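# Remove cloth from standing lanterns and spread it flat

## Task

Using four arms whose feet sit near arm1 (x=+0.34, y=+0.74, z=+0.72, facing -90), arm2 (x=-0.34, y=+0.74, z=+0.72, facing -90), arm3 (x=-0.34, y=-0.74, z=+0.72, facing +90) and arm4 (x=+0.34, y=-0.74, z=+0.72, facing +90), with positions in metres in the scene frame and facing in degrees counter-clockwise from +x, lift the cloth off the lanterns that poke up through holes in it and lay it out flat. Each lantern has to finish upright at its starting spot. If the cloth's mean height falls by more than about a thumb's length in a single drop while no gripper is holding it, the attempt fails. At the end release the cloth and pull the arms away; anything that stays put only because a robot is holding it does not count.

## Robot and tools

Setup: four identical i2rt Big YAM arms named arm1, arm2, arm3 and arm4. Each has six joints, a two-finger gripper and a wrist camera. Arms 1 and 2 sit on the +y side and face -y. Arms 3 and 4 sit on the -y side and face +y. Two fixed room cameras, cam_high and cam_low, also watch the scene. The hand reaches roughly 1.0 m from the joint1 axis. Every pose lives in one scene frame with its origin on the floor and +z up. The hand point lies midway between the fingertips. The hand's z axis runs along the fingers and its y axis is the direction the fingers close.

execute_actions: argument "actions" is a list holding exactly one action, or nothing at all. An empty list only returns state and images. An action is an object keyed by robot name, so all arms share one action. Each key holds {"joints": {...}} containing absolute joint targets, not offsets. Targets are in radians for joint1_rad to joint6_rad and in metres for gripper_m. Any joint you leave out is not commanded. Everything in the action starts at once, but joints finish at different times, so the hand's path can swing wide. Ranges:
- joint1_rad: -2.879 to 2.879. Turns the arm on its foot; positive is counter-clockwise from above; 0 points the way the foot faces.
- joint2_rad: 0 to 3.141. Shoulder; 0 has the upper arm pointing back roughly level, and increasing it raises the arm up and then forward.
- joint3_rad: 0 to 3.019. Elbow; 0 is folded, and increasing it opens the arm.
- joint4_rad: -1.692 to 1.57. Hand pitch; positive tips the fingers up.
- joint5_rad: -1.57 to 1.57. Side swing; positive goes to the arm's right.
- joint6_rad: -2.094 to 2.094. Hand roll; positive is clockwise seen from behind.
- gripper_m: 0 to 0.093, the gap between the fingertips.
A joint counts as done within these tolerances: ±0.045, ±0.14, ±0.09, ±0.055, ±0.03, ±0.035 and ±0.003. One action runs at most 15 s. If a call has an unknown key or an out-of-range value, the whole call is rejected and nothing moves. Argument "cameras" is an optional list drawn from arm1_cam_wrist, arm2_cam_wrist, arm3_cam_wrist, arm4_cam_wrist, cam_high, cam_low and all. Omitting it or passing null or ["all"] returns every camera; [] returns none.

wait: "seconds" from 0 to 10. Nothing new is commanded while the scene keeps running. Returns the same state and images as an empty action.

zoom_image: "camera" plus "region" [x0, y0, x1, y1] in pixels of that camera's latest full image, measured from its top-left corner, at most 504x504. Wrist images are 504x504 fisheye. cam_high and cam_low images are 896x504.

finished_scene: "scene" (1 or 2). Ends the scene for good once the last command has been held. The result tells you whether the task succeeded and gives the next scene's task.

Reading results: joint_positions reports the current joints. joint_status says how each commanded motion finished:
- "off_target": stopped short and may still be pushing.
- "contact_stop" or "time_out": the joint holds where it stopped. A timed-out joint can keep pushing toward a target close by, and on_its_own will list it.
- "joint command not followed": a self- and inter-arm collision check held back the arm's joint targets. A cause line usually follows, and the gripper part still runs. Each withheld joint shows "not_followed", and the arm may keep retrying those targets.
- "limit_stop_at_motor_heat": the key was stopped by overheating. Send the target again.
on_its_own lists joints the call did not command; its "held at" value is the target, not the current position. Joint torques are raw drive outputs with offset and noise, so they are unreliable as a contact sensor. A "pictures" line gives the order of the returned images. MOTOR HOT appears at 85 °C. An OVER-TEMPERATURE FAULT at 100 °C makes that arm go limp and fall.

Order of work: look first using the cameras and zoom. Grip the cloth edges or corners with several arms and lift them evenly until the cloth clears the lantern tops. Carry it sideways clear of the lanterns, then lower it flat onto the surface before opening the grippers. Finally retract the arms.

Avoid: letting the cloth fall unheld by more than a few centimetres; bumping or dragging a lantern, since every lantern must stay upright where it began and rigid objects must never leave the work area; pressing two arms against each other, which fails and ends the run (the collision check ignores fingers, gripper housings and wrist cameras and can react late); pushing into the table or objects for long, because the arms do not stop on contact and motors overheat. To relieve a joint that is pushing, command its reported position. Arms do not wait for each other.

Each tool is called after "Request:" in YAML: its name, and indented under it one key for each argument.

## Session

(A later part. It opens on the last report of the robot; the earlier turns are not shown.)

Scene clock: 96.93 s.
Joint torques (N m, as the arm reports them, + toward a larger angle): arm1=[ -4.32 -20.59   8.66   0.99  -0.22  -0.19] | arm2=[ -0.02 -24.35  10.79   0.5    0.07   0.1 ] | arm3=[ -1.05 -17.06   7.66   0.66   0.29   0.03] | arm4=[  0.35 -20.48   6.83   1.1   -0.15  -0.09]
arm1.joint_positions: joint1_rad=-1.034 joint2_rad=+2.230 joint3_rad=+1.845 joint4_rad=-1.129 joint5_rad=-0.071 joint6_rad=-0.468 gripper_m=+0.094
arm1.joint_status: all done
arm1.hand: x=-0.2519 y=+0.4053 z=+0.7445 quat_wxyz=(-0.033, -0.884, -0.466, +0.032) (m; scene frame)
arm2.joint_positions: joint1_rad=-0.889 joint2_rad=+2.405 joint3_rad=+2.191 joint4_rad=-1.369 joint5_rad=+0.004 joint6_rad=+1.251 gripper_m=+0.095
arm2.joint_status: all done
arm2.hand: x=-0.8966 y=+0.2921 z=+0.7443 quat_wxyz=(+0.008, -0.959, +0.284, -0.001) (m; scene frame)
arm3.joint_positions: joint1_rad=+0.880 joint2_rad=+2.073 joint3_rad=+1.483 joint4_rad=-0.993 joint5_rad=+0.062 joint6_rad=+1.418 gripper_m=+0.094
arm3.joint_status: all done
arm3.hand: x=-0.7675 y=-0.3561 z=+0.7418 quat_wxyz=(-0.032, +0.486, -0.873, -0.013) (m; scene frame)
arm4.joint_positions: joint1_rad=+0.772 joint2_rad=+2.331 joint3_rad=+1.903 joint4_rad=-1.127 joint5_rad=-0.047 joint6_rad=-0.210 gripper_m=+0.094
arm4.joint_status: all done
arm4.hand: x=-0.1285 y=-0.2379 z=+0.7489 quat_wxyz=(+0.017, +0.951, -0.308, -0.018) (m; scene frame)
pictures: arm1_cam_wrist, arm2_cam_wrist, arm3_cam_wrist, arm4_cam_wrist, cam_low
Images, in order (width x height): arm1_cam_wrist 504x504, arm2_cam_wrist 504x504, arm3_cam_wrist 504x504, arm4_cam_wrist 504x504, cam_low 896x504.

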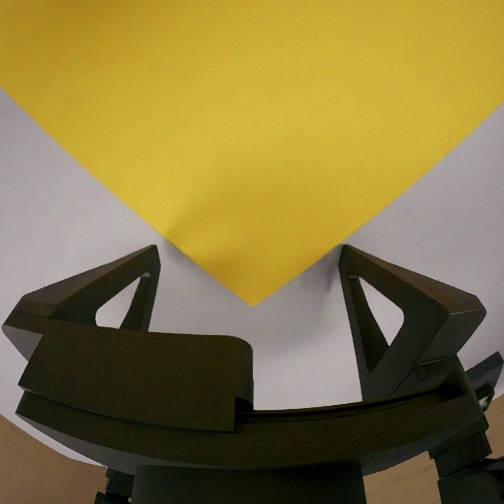

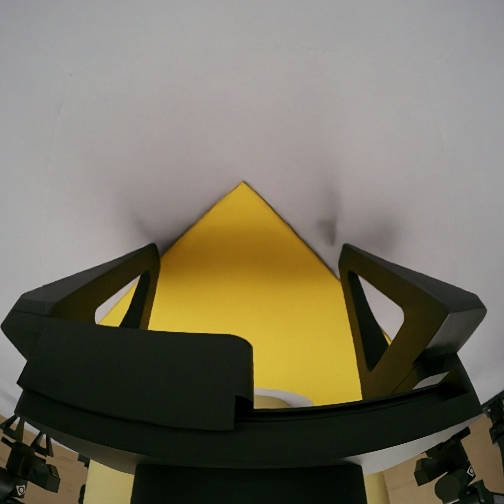

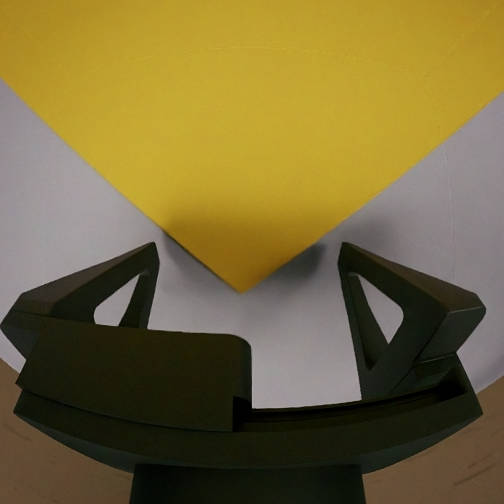

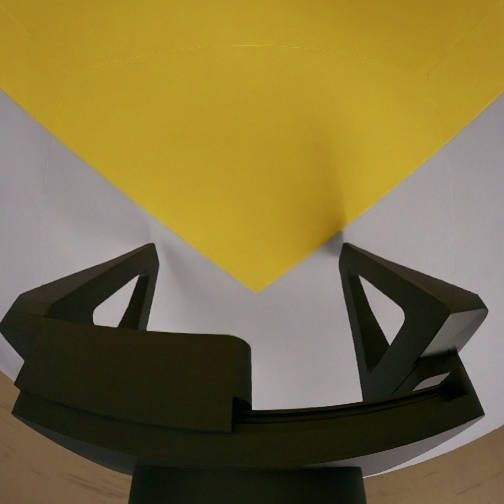

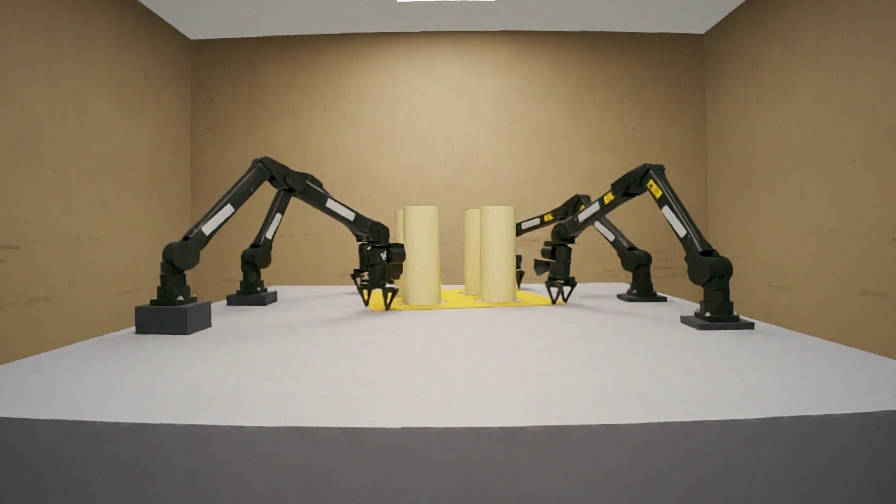

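Request:
execute_actions:
  actions:
    - {"arm1": {"joints": {"joint2_rad": 2.27, "joint5_rad": -0.04}}, "arm2": {"joints": {"joint2_rad": 2.45}}, "arm3": {"joints": {"joint2_rad": 2.135}}, "arm4": {"joints": {"joint2_rad": 2.375, "joint5_rad": -0.01}}}
  cameras: ["arm1_cam_wrist", "arm2_cam_wrist", "arm3_cam_wrist", "arm4_cam_wrist", "cam_low"]

Scene clock: 101.77 s.
Joint torques (N m, as the arm reports them, + toward a larger angle): arm1=[ -4.52 -18.31   8.66   0.92  -0.05  -0.16] | arm2=[ -0.04 -22.84  10.8    0.44   0.1    0.09] | arm3=[ -1.02 -15.6    7.42   0.42   0.23   0.  ] | arm4=[  0.58 -19.51   6.82   1.08   0.12  -0.08]
arm1.joint_positions: joint1_rad=-1.031 joint2_rad=+2.234 joint3_rad=+1.845 joint4_rad=-1.128 joint5_rad=-0.040 joint6_rad=-0.469 gripper_m=+0.094
arm1.joint_status: all done
arm1.hand: x=-0.2533 y=+0.4082 z=+0.7417 quat_wxyz=(-0.018, -0.883, -0.468, +0.031) (m; scene frame)
arm2.joint_positions: joint1_rad=-0.889 joint2_rad=+2.409 joint3_rad=+2.192 joint4_rad=-1.368 joint5_rad=+0.004 joint6_rad=+1.252 gripper_m=+0.095
arm2.joint_status: all done
arm2.hand: x=-0.8966 y=+0.2921 z=+0.7411 quat_wxyz=(+0.010, -0.959, +0.284, -0.002) (m; scene frame)
arm3.joint_positions: joint1_rad=+0.880 joint2_rad=+2.090 joint3_rad=+1.485 joint4_rad=-0.988 joint5_rad=+0.064 joint6_rad=+1.421 gripper_m=+0.094
arm3.joint_status: all done
arm3.hand: x=-0.7670 y=-0.3560 z=+0.7327 quat_wxyz=(-0.034, +0.485, -0.874, -0.009) (m; scene frame)
arm4.joint_positions: joint1_rad=+0.772 joint2_rad=+2.339 joint3_rad=+1.903 joint4_rad=-1.126 joint5_rad=-0.012 joint6_rad=-0.211 gripper_m=+0.094
arm4.joint_status: all done
arm4.hand: x=-0.1234 y=-0.2344 z=+0.7440 quat_wxyz=(+0.003, +0.952, -0.308, -0.007) (m; scene frame)
pictures: arm1_cam_wrist, arm2_cam_wrist, arm3_cam_wrist, arm4_cam_wrist, cam_low
Images, in order (width x height): arm1_cam_wrist 504x504, arm2_cam_wrist 504x504, arm3_cam_wrist 504x504, arm4_cam_wrist 504x504, cam_low 896x504.

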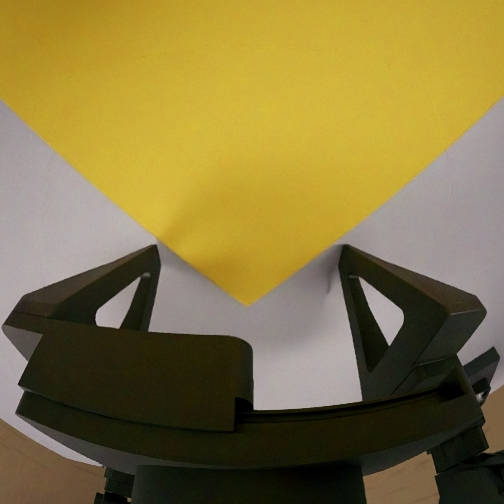

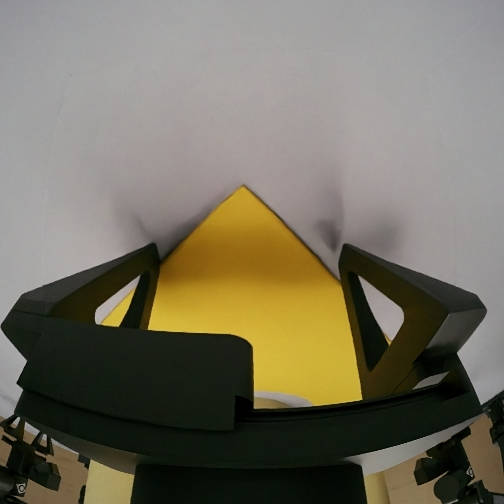

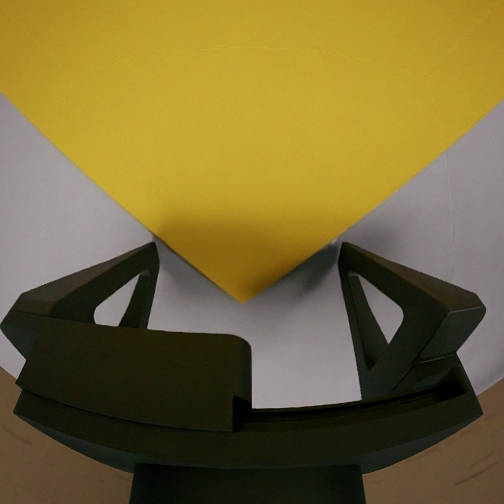

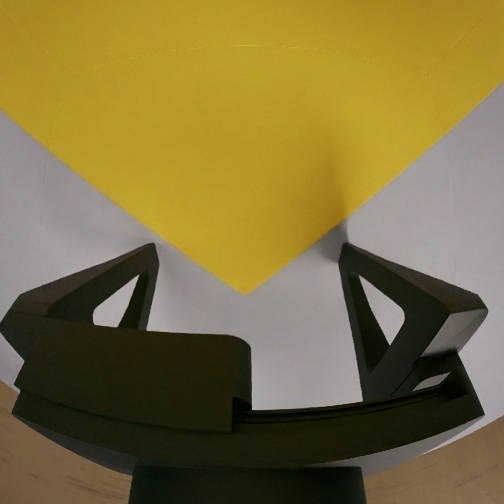

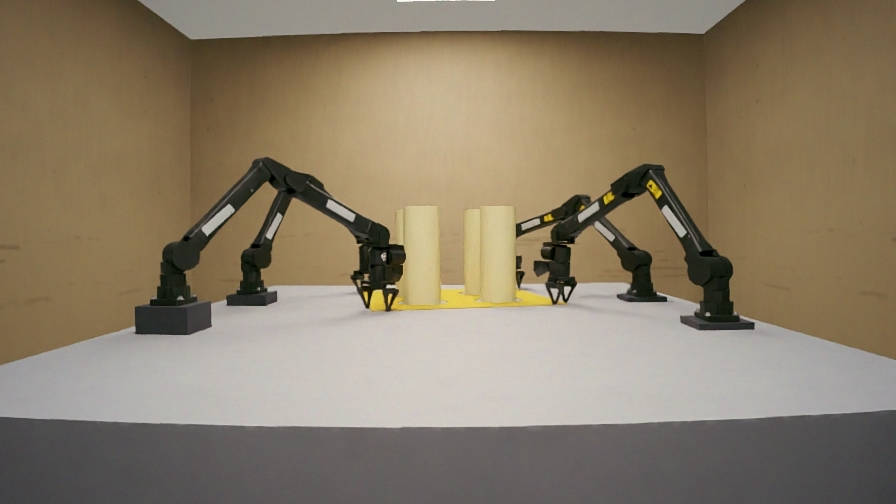

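Request:
execute_actions:
  actions:
    - {"arm1": {"joints": {"gripper_m": 0.0}}}
  cameras: ["arm1_cam_wrist", "cam_low", "cam_high"]

Scene clock: 103.20 s.
Joint torques (N m, as the arm reports them, + toward a larger angle): arm1=[ -4.71 -18.28   8.61   0.85  -0.17  -0.16] | arm2=[ -0.04 -22.53  10.81   0.42   0.07   0.1 ] | arm3=[ -1.08 -15.58   7.42   0.43   0.23   0.  ] | arm4=[  0.46 -19.51   6.81   1.03   0.11  -0.08]
arm1.joint_positions: joint1_rad=-1.031 joint2_rad=+2.236 joint3_rad=+1.845 joint4_rad=-1.125 joint5_rad=-0.037 joint6_rad=-0.469 gripper_m=+0.003
arm1.joint_status: all done
arm1.hand: x=-0.2539 y=+0.4085 z=+0.7408 quat_wxyz=(-0.016, -0.883, -0.468, +0.031) (m; scene frame)
arm2.joint_positions: joint1_rad=-0.889 joint2_rad=+2.409 joint3_rad=+2.192 joint4_rad=-1.368 joint5_rad=+0.004 joint6_rad=+1.252 gripper_m=+0.095
arm2.joint_status: not commanded
arm2.hand: x=-0.8966 y=+0.2921 z=+0.7411 quat_wxyz=(+0.010, -0.959, +0.284, -0.002) (m; scene frame)
arm3.joint_positions: joint1_rad=+0.880 joint2_rad=+2.090 joint3_rad=+1.485 joint4_rad=-0.988 joint5_rad=+0.064 joint6_rad=+1.421 gripper_m=+0.094
arm3.joint_status: not commanded
arm3.hand: x=-0.7670 y=-0.3560 z=+0.7327 quat_wxyz=(-0.034, +0.485, -0.874, -0.009) (m; scene frame)
arm4.joint_positions: joint1_rad=+0.772 joint2_rad=+2.339 joint3_rad=+1.903 joint4_rad=-1.126 joint5_rad=-0.012 joint6_rad=-0.211 gripper_m=+0.094
arm4.joint_status: not commanded
arm4.hand: x=-0.1234 y=-0.2344 z=+0.7440 quat_wxyz=(+0.003, +0.952, -0.308, -0.007) (m; scene frame)
pictures: arm1_cam_wrist, cam_high, cam_low
Images, in order (width x height): arm1_cam_wrist 504x504, cam_high 896x504, cam_low 896x504.

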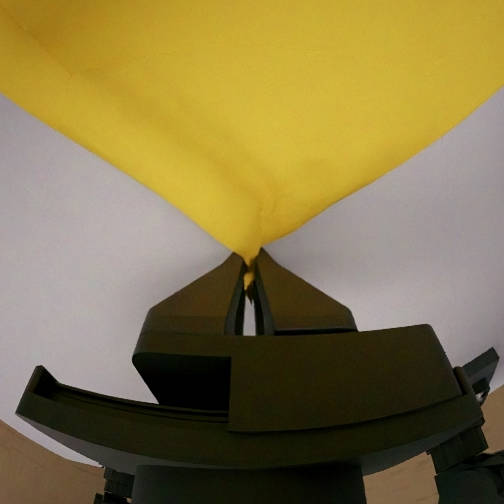

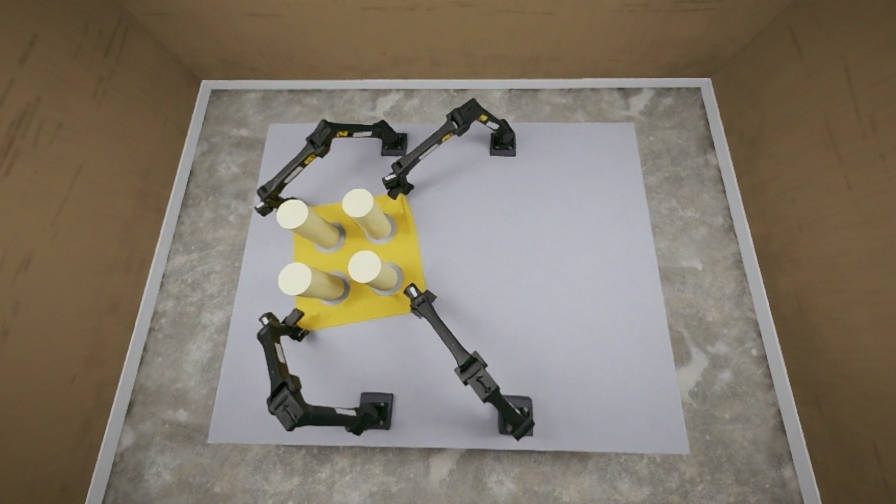

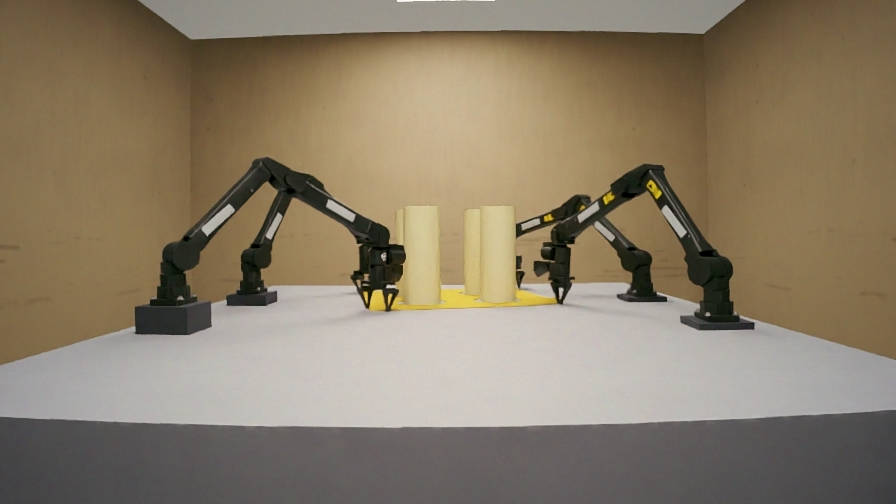

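Request:
zoom_image:
  camera: "arm1_cam_wrist"
  region: [180, 170, 340, 330]

Request:
zoom_image:
  camera: "cam_low"
  region: [500, 260, 600, 320]

Region (180, 170, 340, 330) of arm1_cam_wrist's 504x504 image, scaled by 3.150, with more detail than that image has.

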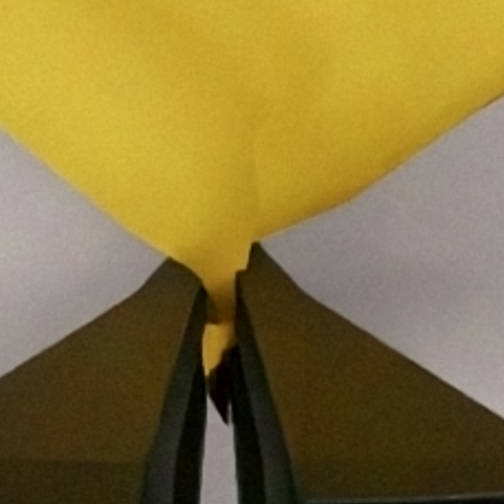

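Region (500, 260, 600, 320) of cam_low's 896x504 image, scaled by 5.040, with more detail than that image has; it fills the top 302 rows of this view, and the rest is white.

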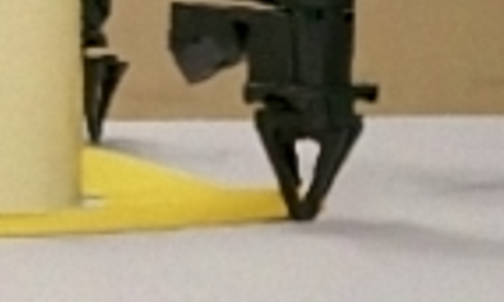

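Request:
execute_actions:
  actions:
    - {"arm2": {"joints": {"gripper_m": 0.0}}, "arm3": {"joints": {"gripper_m": 0.0}}, "arm4": {"joints": {"gripper_m": 0.0}}}
  cameras: ["arm2_cam_wrist", "arm3_cam_wrist", "arm4_cam_wrist", "cam_high"]

Scene clock: 104.87 s.
Joint torques (N m, as the arm reports them, + toward a larger angle): arm1=[ -4.75 -18.43   8.64   0.79  -0.17  -0.17] | arm2=[  0.1  -22.68  10.68   0.43   0.12   0.09] | arm3=[ -0.93 -15.77   7.45   0.33   0.23   0.  ] | arm4=[  0.49 -19.6    6.83   1.03  -0.03  -0.09]
arm1.joint_positions: joint1_rad=-1.031 joint2_rad=+2.236 joint3_rad=+1.845 joint4_rad=-1.125 joint5_rad=-0.037 joint6_rad=-0.469 gripper_m=+0.003
arm1.joint_status: not commanded
arm1.hand: x=-0.2539 y=+0.4085 z=+0.7408 quat_wxyz=(-0.016, -0.883, -0.468, +0.031) (m; scene frame)
arm2.joint_positions: joint1_rad=-0.889 joint2_rad=+2.411 joint3_rad=+2.196 joint4_rad=-1.367 joint5_rad=+0.003 joint6_rad=+1.252 gripper_m=+0.002
arm2.joint_status: all done
arm2.hand: x=-0.8975 y=+0.2912 z=+0.7418 quat_wxyz=(+0.008, -0.959, +0.285, -0.002) (m; scene frame)
arm3.joint_positions: joint1_rad=+0.880 joint2_rad=+2.092 joint3_rad=+1.485 joint4_rad=-0.984 joint5_rad=+0.064 joint6_rad=+1.421 gripper_m=+0.002
arm3.joint_status: all done
arm3.hand: x=-0.7675 y=-0.3556 z=+0.7317 quat_wxyz=(-0.034, +0.485, -0.874, -0.010) (m; scene frame)
arm4.joint_positions: joint1_rad=+0.772 joint2_rad=+2.340 joint3_rad=+1.903 joint4_rad=-1.126 joint5_rad=-0.009 joint6_rad=-0.211 gripper_m=+0.001
arm4.joint_status: all done
arm4.hand: x=-0.1227 y=-0.2342 z=+0.7430 quat_wxyz=(+0.002, +0.951, -0.308, -0.006) (m; scene frame)
pictures: arm2_cam_wrist, arm3_cam_wrist, arm4_cam_wrist, cam_high
Images, in order (width x height): arm2_cam_wrist 504x504, arm3_cam_wrist 504x504, arm4_cam_wrist 504x504, cam_high 896x504.

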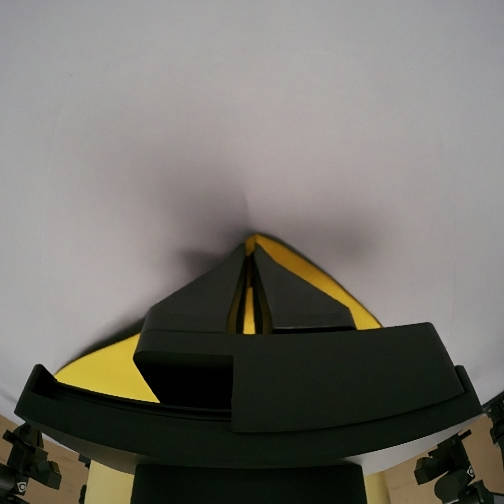

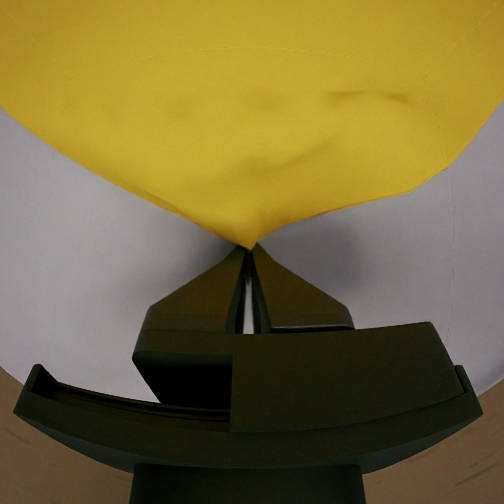

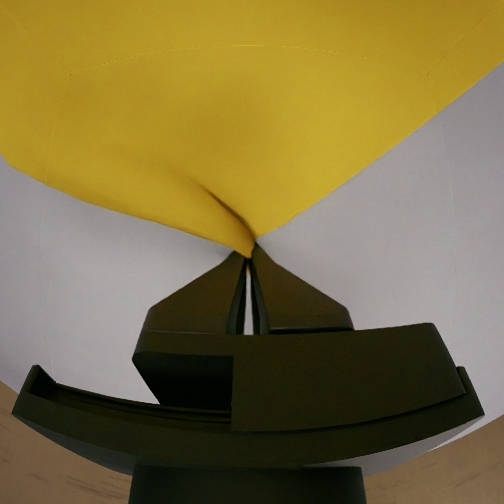

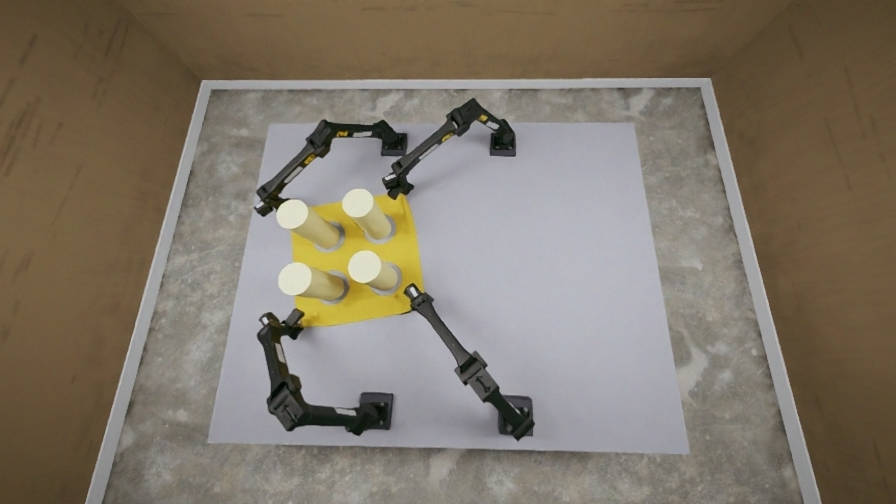

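I'll re-read the current state and images first.

Request:
execute_actions:
  actions: []

Scene clock: 107.40 s.
Joint torques (N m, as the arm reports them, + toward a larger angle): arm1=[ -4.59 -18.53   8.68   0.85  -0.16  -0.15] | arm2=[ -0.04 -22.66  10.54   0.43   0.12   0.08] | arm3=[ -1.03 -15.78   7.41   0.28   0.23   0.  ] | arm4=[  0.54 -19.54   6.83   1.04  -0.02  -0.09]
arm1.joint_positions: joint1_rad=-1.031 joint2_rad=+2.236 joint3_rad=+1.845 joint4_rad=-1.125 joint5_rad=-0.037 joint6_rad=-0.469 gripper_m=+0.003
arm1.joint_status: not commanded
arm1.hand: x=-0.2539 y=+0.4085 z=+0.7408 quat_wxyz=(-0.016, -0.883, -0.468, +0.031) (m; scene frame)
arm2.joint_positions: joint1_rad=-0.889 joint2_rad=+2.411 joint3_rad=+2.196 joint4_rad=-1.367 joint5_rad=+0.003 joint6_rad=+1.253 gripper_m=+0.002
arm2.joint_status: all done
arm2.hand: x=-0.8975 y=+0.2912 z=+0.7418 quat_wxyz=(+0.008, -0.959, +0.285, -0.002) (m; scene frame)
arm3.joint_positions: joint1_rad=+0.880 joint2_rad=+2.092 joint3_rad=+1.485 joint4_rad=-0.984 joint5_rad=+0.064 joint6_rad=+1.421 gripper_m=+0.002
arm3.joint_status: all done
arm3.hand: x=-0.7675 y=-0.3556 z=+0.7317 quat_wxyz=(-0.034, +0.485, -0.874, -0.010) (m; scene frame)
arm4.joint_positions: joint1_rad=+0.772 joint2_rad=+2.340 joint3_rad=+1.903 joint4_rad=-1.126 joint5_rad=-0.009 joint6_rad=-0.211 gripper_m=+0.001
arm4.joint_status: all done
arm4.hand: x=-0.1227 y=-0.2342 z=+0.7430 quat_wxyz=(+0.002, +0.951, -0.308, -0.006) (m; scene frame)
pictures: arm1_cam_wrist, arm2_cam_wrist, arm3_cam_wrist, arm4_cam_wrist, cam_high, cam_low
Images, in order (width x height): arm1_cam_wrist 504x504, arm2_cam_wrist 504x504, arm3_cam_wrist 504x504, arm4_cam_wrist 504x504, cam_high 896x504, cam_low 896x504.

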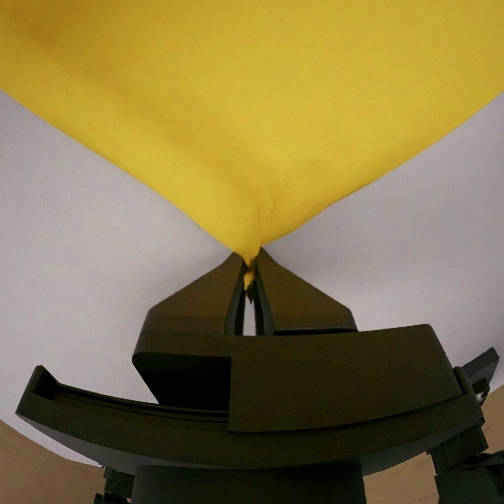

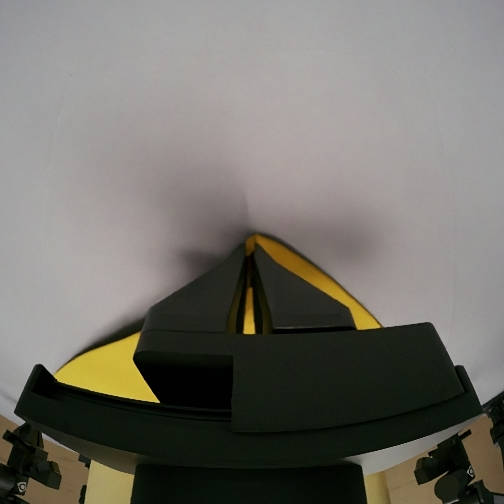

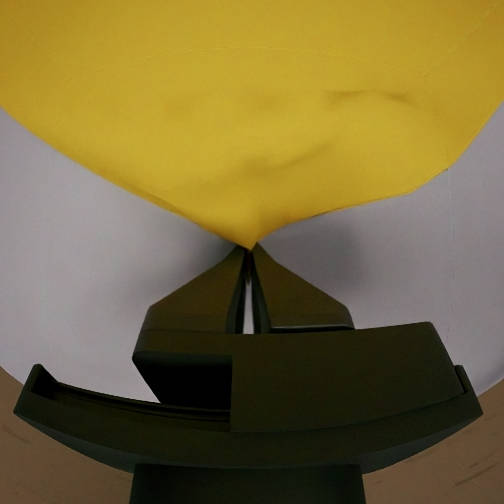

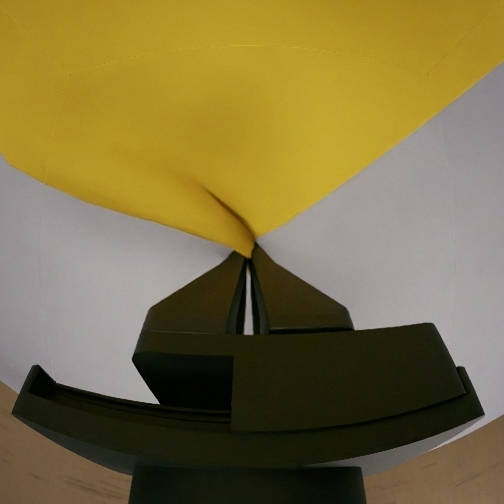

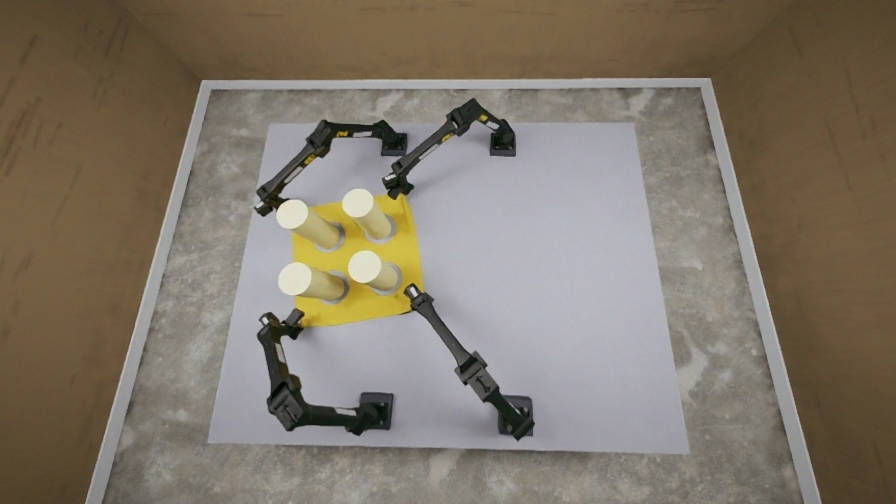

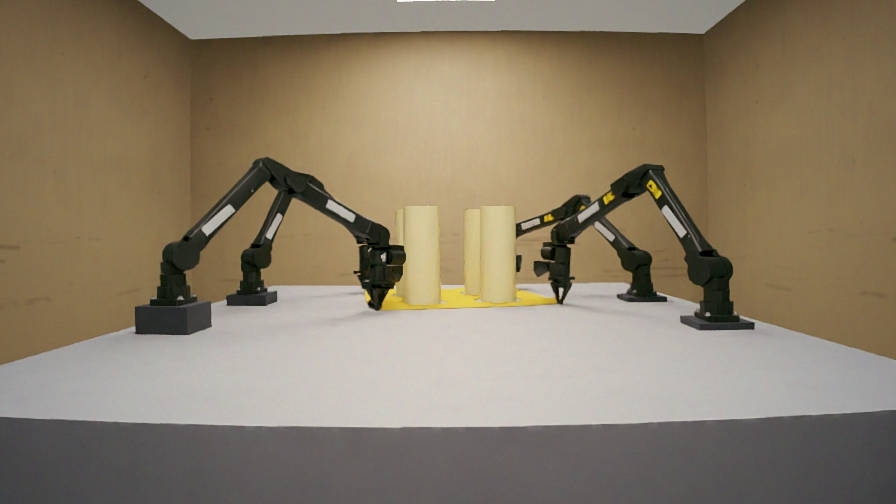

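Request:
zoom_image:
  camera: "arm3_cam_wrist"
  region: [190, 200, 310, 350]

Request:
zoom_image:
  camera: "arm4_cam_wrist"
  region: [190, 200, 310, 350]

Request:
zoom_image:
  camera: "arm2_cam_wrist"
  region: [190, 200, 310, 350]

Region (190, 200, 310, 350) of arm3_cam_wrist's 504x504 image, scaled by 3.360, with more detail than that image has; it fills the left 403 columns of this view, and the rest is white.

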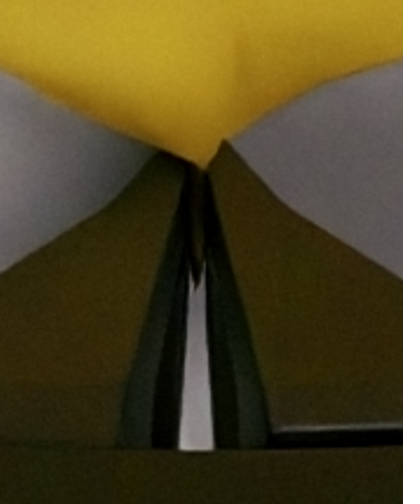

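Region (190, 200, 310, 350) of arm4_cam_wrist's 504x504 image, scaled by 3.360, with more detail than that image has; it fills the left 403 columns of this view, and the rest is white.

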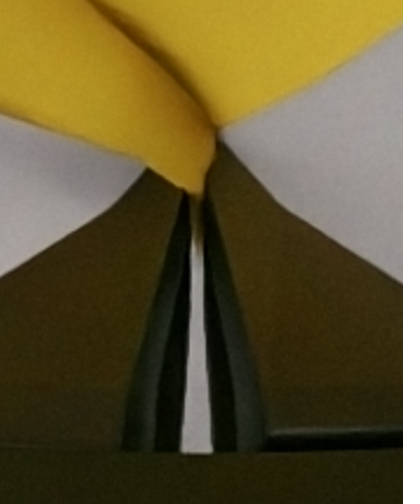

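Region (190, 200, 310, 350) of arm2_cam_wrist's 504x504 image, scaled by 3.360, with more detail than that image has; it fills the left 403 columns of this view, and the rest is white.

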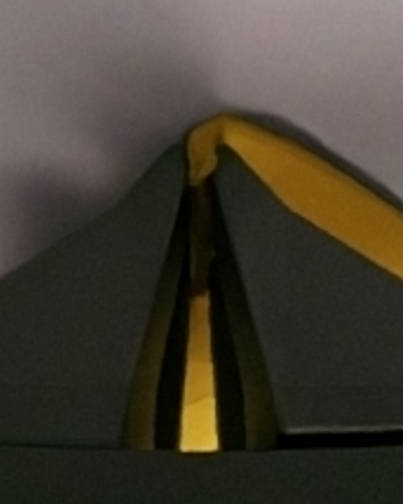

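Request:
zoom_image:
  camera: "arm1_cam_wrist"
  region: [190, 200, 310, 350]

Request:
zoom_image:
  camera: "arm3_cam_wrist"
  region: [225, 230, 275, 300]

Request:
zoom_image:
  camera: "arm4_cam_wrist"
  region: [225, 230, 275, 300]

Region (190, 200, 310, 350) of arm1_cam_wrist's 504x504 image, scaled by 3.360, with more detail than that image has; it fills the left 403 columns of this view, and the rest is white.

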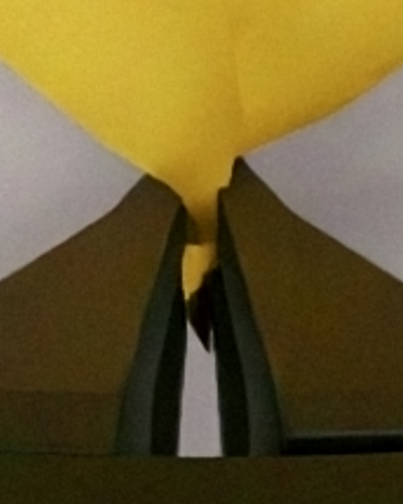

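Region (225, 230, 275, 300) of arm3_cam_wrist's 504x504 image, scaled by 7.200, with more detail than that image has; it fills the left 360 columns of this view, and the rest is white.

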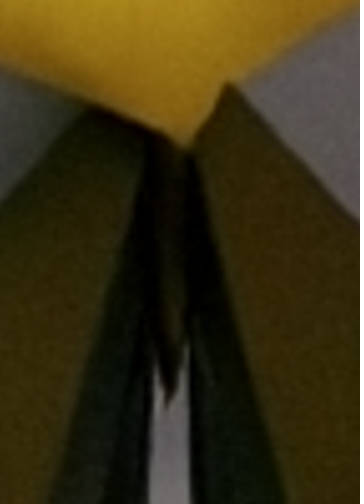

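Region (225, 230, 275, 300) of arm4_cam_wrist's 504x504 image, scaled by 7.200, with more detail than that image has; it fills the left 360 columns of this view, and the rest is white.

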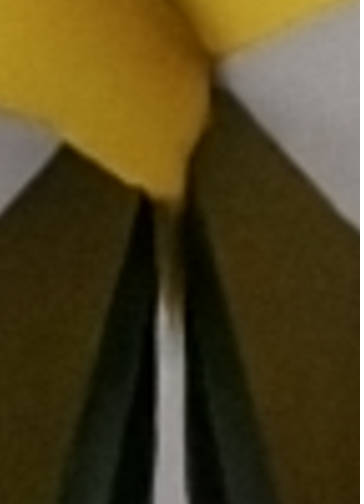

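Request:
execute_actions:
  actions:
    - {"arm1": {"joints": {"joint2_rad": 2.19}}, "arm2": {"joints": {"joint2_rad": 2.365}}, "arm3": {"joints": {"joint2_rad": 2.045}}, "arm4": {"joints": {"joint2_rad": 2.29, "gripper_m": 0.093}}}

Scene clock: 113.03 s.
Joint torques (N m, as the arm reports them, + toward a larger angle): arm1=[ -4.46 -24.1    8.68   0.74  -0.16  -0.15] | arm2=[ -0.18 -28.89  10.52   0.44   0.12   0.08] | arm3=[ -1.08 -18.71   7.69   0.36   0.23   0.  ] | arm4=[  0.47 -25.07   7.07   1.06   0.03  -0.08]
arm1.joint_positions: joint1_rad=-1.031 joint2_rad=+2.222 joint3_rad=+1.845 joint4_rad=-1.124 joint5_rad=-0.037 joint6_rad=-0.469 gripper_m=+0.003
arm1.joint_status: all done
arm1.hand: x=-0.2555 y=+0.4075 z=+0.7495 quat_wxyz=(-0.016, -0.883, -0.468, +0.038) (m; scene frame)
arm2.joint_positions: joint1_rad=-0.889 joint2_rad=+2.402 joint3_rad=+2.196 joint4_rad=-1.367 joint5_rad=+0.003 joint6_rad=+1.253 gripper_m=+0.002
arm2.joint_status: all done
arm2.hand: x=-0.8983 y=+0.2905 z=+0.7480 quat_wxyz=(+0.004, -0.959, +0.285, +0.001) (m; scene frame)
arm3.joint_positions: joint1_rad=+0.880 joint2_rad=+2.047 joint3_rad=+1.485 joint4_rad=-0.984 joint5_rad=+0.064 joint6_rad=+1.421 gripper_m=+0.002
arm3.joint_status: all done
arm3.hand: x=-0.7727 y=-0.3514 z=+0.7572 quat_wxyz=(-0.026, +0.485, -0.874, -0.031) (m; scene frame)
arm4.joint_positions: joint1_rad=+0.772 joint2_rad=+2.323 joint3_rad=+1.903 joint4_rad=-1.126 joint5_rad=-0.010 joint6_rad=-0.211 gripper_m=+0.093
arm4.joint_status: all done
arm4.hand: x=-0.1248 y=-0.2321 z=+0.7541 quat_wxyz=(-0.002, +0.951, -0.308, -0.014) (m; scene frame)
pictures: arm1_cam_wrist, arm2_cam_wrist, arm3_cam_wrist, arm4_cam_wrist, cam_high, cam_low
Images, in order (width x height): arm1_cam_wrist 504x504, arm2_cam_wrist 504x504, arm3_cam_wrist 504x504, arm4_cam_wrist 504x504, cam_high 896x504, cam_low 896x504.

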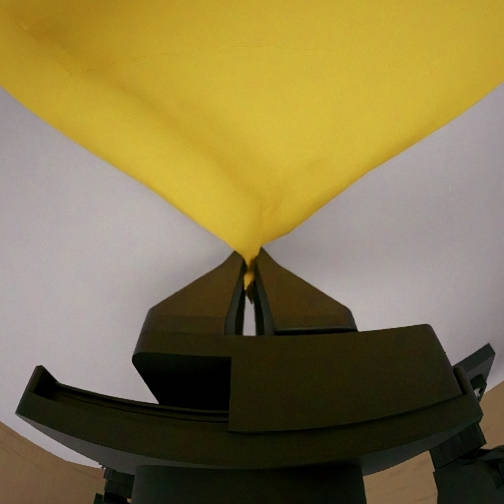

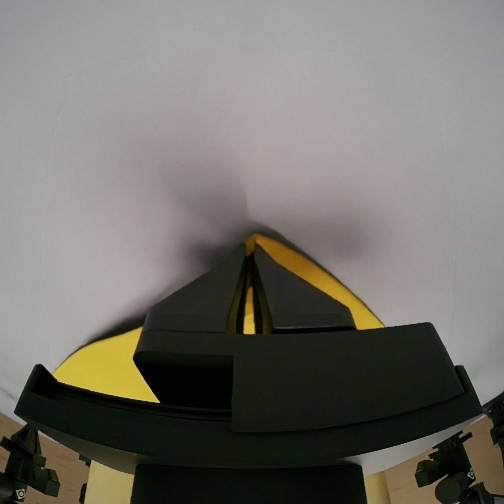

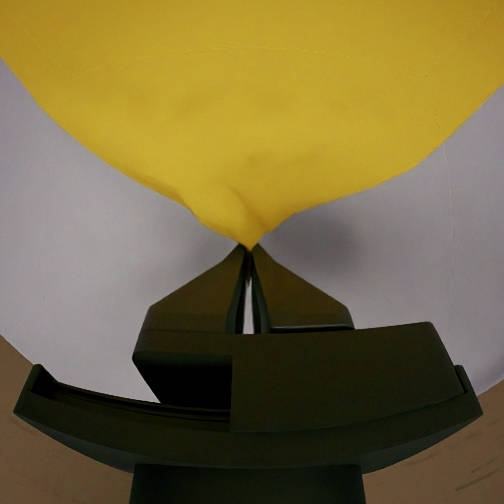

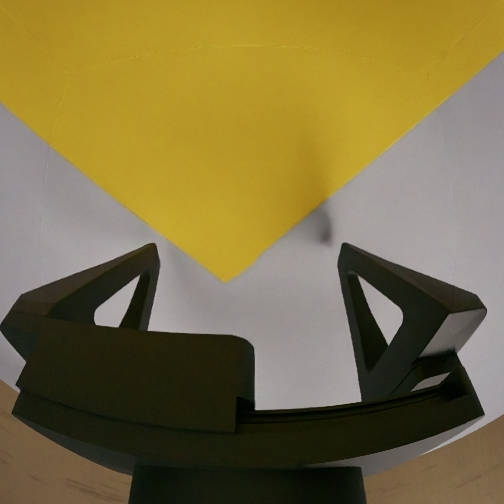

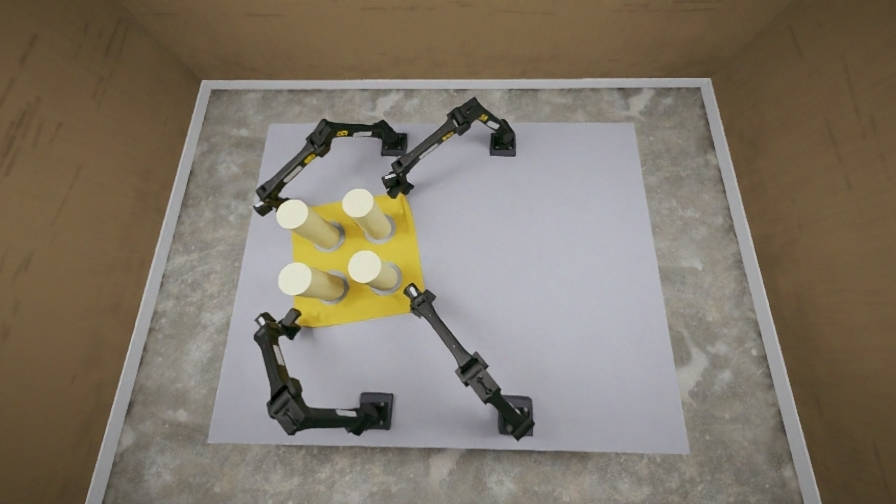

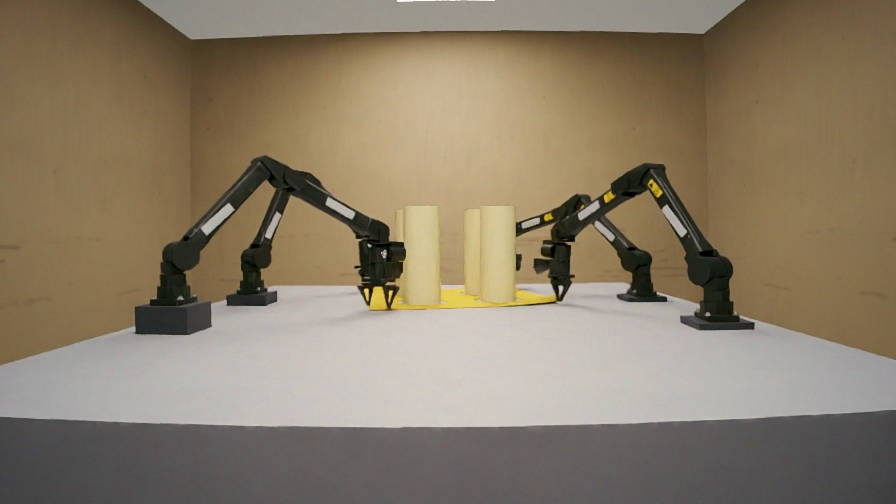

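Request:
execute_actions:
  actions:
    - {"arm4": {"joints": {"joint1_rad": 0.818, "joint4_rad": -1.058}}}
  cameras: ["arm4_cam_wrist", "arm3_cam_wrist"]

Scene clock: 117.27 s.
Joint torques (N m, as the arm reports them, + toward a larger angle): arm1=[ -4.63 -23.86   8.75   0.89  -0.14  -0.15] | arm2=[ -0.03 -29.24  10.56   0.43   0.12   0.08] | arm3=[ -1.07 -18.77   7.66   0.36   0.23   0.  ] | arm4=[  1.12 -24.61   6.98   1.26   0.01  -0.07]
arm1.joint_positions: joint1_rad=-1.031 joint2_rad=+2.222 joint3_rad=+1.845 joint4_rad=-1.124 joint5_rad=-0.037 joint6_rad=-0.469 gripper_m=+0.003
arm1.joint_status: not commanded
arm1.hand: x=-0.2555 y=+0.4075 z=+0.7495 quat_wxyz=(-0.016, -0.883, -0.468, +0.038) (m; scene frame)
arm2.joint_positions: joint1_rad=-0.889 joint2_rad=+2.402 joint3_rad=+2.196 joint4_rad=-1.367 joint5_rad=+0.003 joint6_rad=+1.253 gripper_m=+0.002
arm2.joint_status: not commanded
arm2.hand: x=-0.8983 y=+0.2905 z=+0.7480 quat_wxyz=(+0.004, -0.959, +0.285, +0.001) (m; scene frame)
arm3.joint_positions: joint1_rad=+0.880 joint2_rad=+2.047 joint3_rad=+1.485 joint4_rad=-0.984 joint5_rad=+0.064 joint6_rad=+1.421 gripper_m=+0.002
arm3.joint_status: not commanded
arm3.hand: x=-0.7727 y=-0.3514 z=+0.7572 quat_wxyz=(-0.026, +0.485, -0.874, -0.031) (m; scene frame)
arm4.joint_positions: joint1_rad=+0.815 joint2_rad=+2.323 joint3_rad=+1.903 joint4_rad=-1.072 joint5_rad=-0.010 joint6_rad=-0.211 gripper_m=+0.093
arm4.joint_status: all done
arm4.hand: x=-0.1557 y=-0.2431 z=+0.7548 quat_wxyz=(-0.014, +0.957, -0.287, -0.037) (m; scene frame)
pictures: arm3_cam_wrist, arm4_cam_wrist
Images, in order (width x height): arm3_cam_wrist 504x504, arm4_cam_wrist 504x504.

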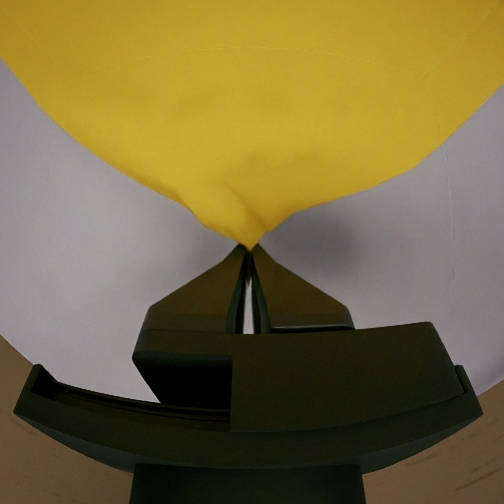

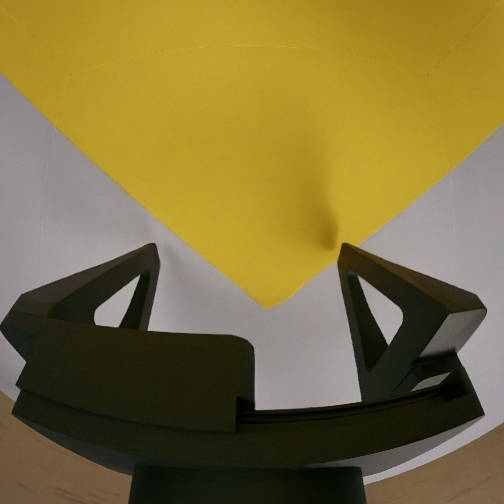

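Request:
execute_actions:
  actions:
    - {"arm4": {"joints": {"joint1_rad": 0.794}}}
  cameras: ["arm4_cam_wrist"]

Scene clock: 119.33 s.
Joint torques (N m, as the arm reports them, + toward a larger angle): arm1=[ -4.62 -23.79   8.75   0.88  -0.16  -0.16] | arm2=[ -0.02 -29.25  10.57   0.44   0.12   0.08] | arm3=[ -1.08 -18.77   7.65   0.37   0.23   0.  ] | arm4=[  0.32 -24.72   6.99   1.3    0.02  -0.08]
arm1.joint_positions: joint1_rad=-1.031 joint2_rad=+2.222 joint3_rad=+1.845 joint4_rad=-1.124 joint5_rad=-0.037 joint6_rad=-0.469 gripper_m=+0.003
arm1.joint_status: not commanded
arm1.hand: x=-0.2555 y=+0.4075 z=+0.7495 quat_wxyz=(-0.016, -0.883, -0.468, +0.038) (m; scene frame)
arm2.joint_positions: joint1_rad=-0.889 joint2_rad=+2.402 joint3_rad=+2.196 joint4_rad=-1.367 joint5_rad=+0.003 joint6_rad=+1.253 gripper_m=+0.002
arm2.joint_status: not commanded
arm2.hand: x=-0.8983 y=+0.2905 z=+0.7480 quat_wxyz=(+0.004, -0.959, +0.285, +0.001) (m; scene frame)
arm3.joint_positions: joint1_rad=+0.880 joint2_rad=+2.047 joint3_rad=+1.485 joint4_rad=-0.984 joint5_rad=+0.064 joint6_rad=+1.421 gripper_m=+0.002
arm3.joint_status: not commanded
arm3.hand: x=-0.7727 y=-0.3514 z=+0.7572 quat_wxyz=(-0.026, +0.485, -0.874, -0.031) (m; scene frame)
arm4.joint_positions: joint1_rad=+0.807 joint2_rad=+2.323 joint3_rad=+1.903 joint4_rad=-1.072 joint5_rad=-0.010 joint6_rad=-0.211 gripper_m=+0.093
arm4.joint_status: all done
arm4.hand: x=-0.1515 y=-0.2390 z=+0.7548 quat_wxyz=(-0.014, +0.956, -0.291, -0.037) (m; scene frame)
pictures: arm4_cam_wrist
Images, in order (width x height): arm4_cam_wrist 504x504.

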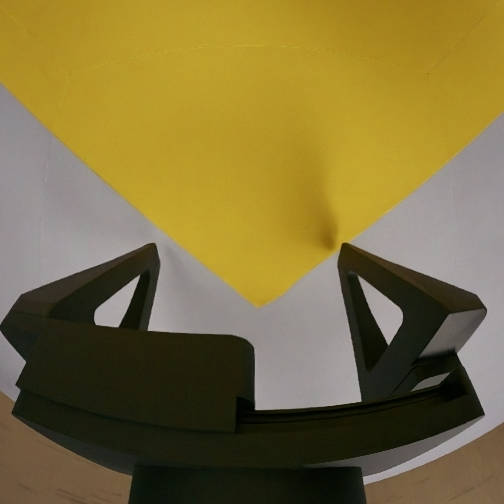

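Request:
execute_actions:
  actions:
    - {"arm4": {"joints": {"joint5_rad": 0.02, "joint2_rad": 2.38}}}
  cameras: ["arm4_cam_wrist"]

Scene clock: 120.60 s.
Joint torques (N m, as the arm reports them, + toward a larger angle): arm1=[ -4.63 -23.8    8.73   0.79  -0.15  -0.15] | arm2=[  0.   -29.25  10.57   0.44   0.12   0.09] | arm3=[ -1.05 -18.77   7.65   0.37   0.23   0.  ] | arm4=[  0.22 -19.3    6.94   1.12   0.21  -0.08]
arm1.joint_positions: joint1_rad=-1.031 joint2_rad=+2.222 joint3_rad=+1.845 joint4_rad=-1.124 joint5_rad=-0.037 joint6_rad=-0.469 gripper_m=+0.003
arm1.joint_status: not commanded
arm1.hand: x=-0.2555 y=+0.4075 z=+0.7495 quat_wxyz=(-0.016, -0.883, -0.468, +0.038) (m; scene frame)
arm2.joint_positions: joint1_rad=-0.889 joint2_rad=+2.402 joint3_rad=+2.196 joint4_rad=-1.367 joint5_rad=+0.003 joint6_rad=+1.253 gripper_m=+0.002
arm2.joint_status: not commanded
arm2.hand: x=-0.8983 y=+0.2905 z=+0.7480 quat_wxyz=(+0.004, -0.959, +0.285, +0.001) (m; scene frame)
arm3.joint_positions: joint1_rad=+0.880 joint2_rad=+2.047 joint3_rad=+1.485 joint4_rad=-0.984 joint5_rad=+0.064 joint6_rad=+1.421 gripper_m=+0.002
arm3.joint_status: not commanded
arm3.hand: x=-0.7727 y=-0.3514 z=+0.7572 quat_wxyz=(-0.026, +0.485, -0.874, -0.031) (m; scene frame)
arm4.joint_positions: joint1_rad=+0.805 joint2_rad=+2.341 joint3_rad=+1.903 joint4_rad=-1.068 joint5_rad=+0.015 joint6_rad=-0.212 gripper_m=+0.093
arm4.joint_status: all done
arm4.hand: x=-0.1457 y=-0.2365 z=+0.7430 quat_wxyz=(-0.022, +0.956, -0.292, -0.025) (m; scene frame)
pictures: arm4_cam_wrist
Images, in order (width x height): arm4_cam_wrist 504x504.

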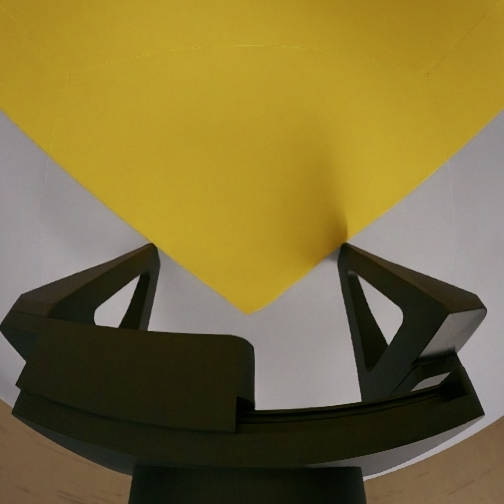

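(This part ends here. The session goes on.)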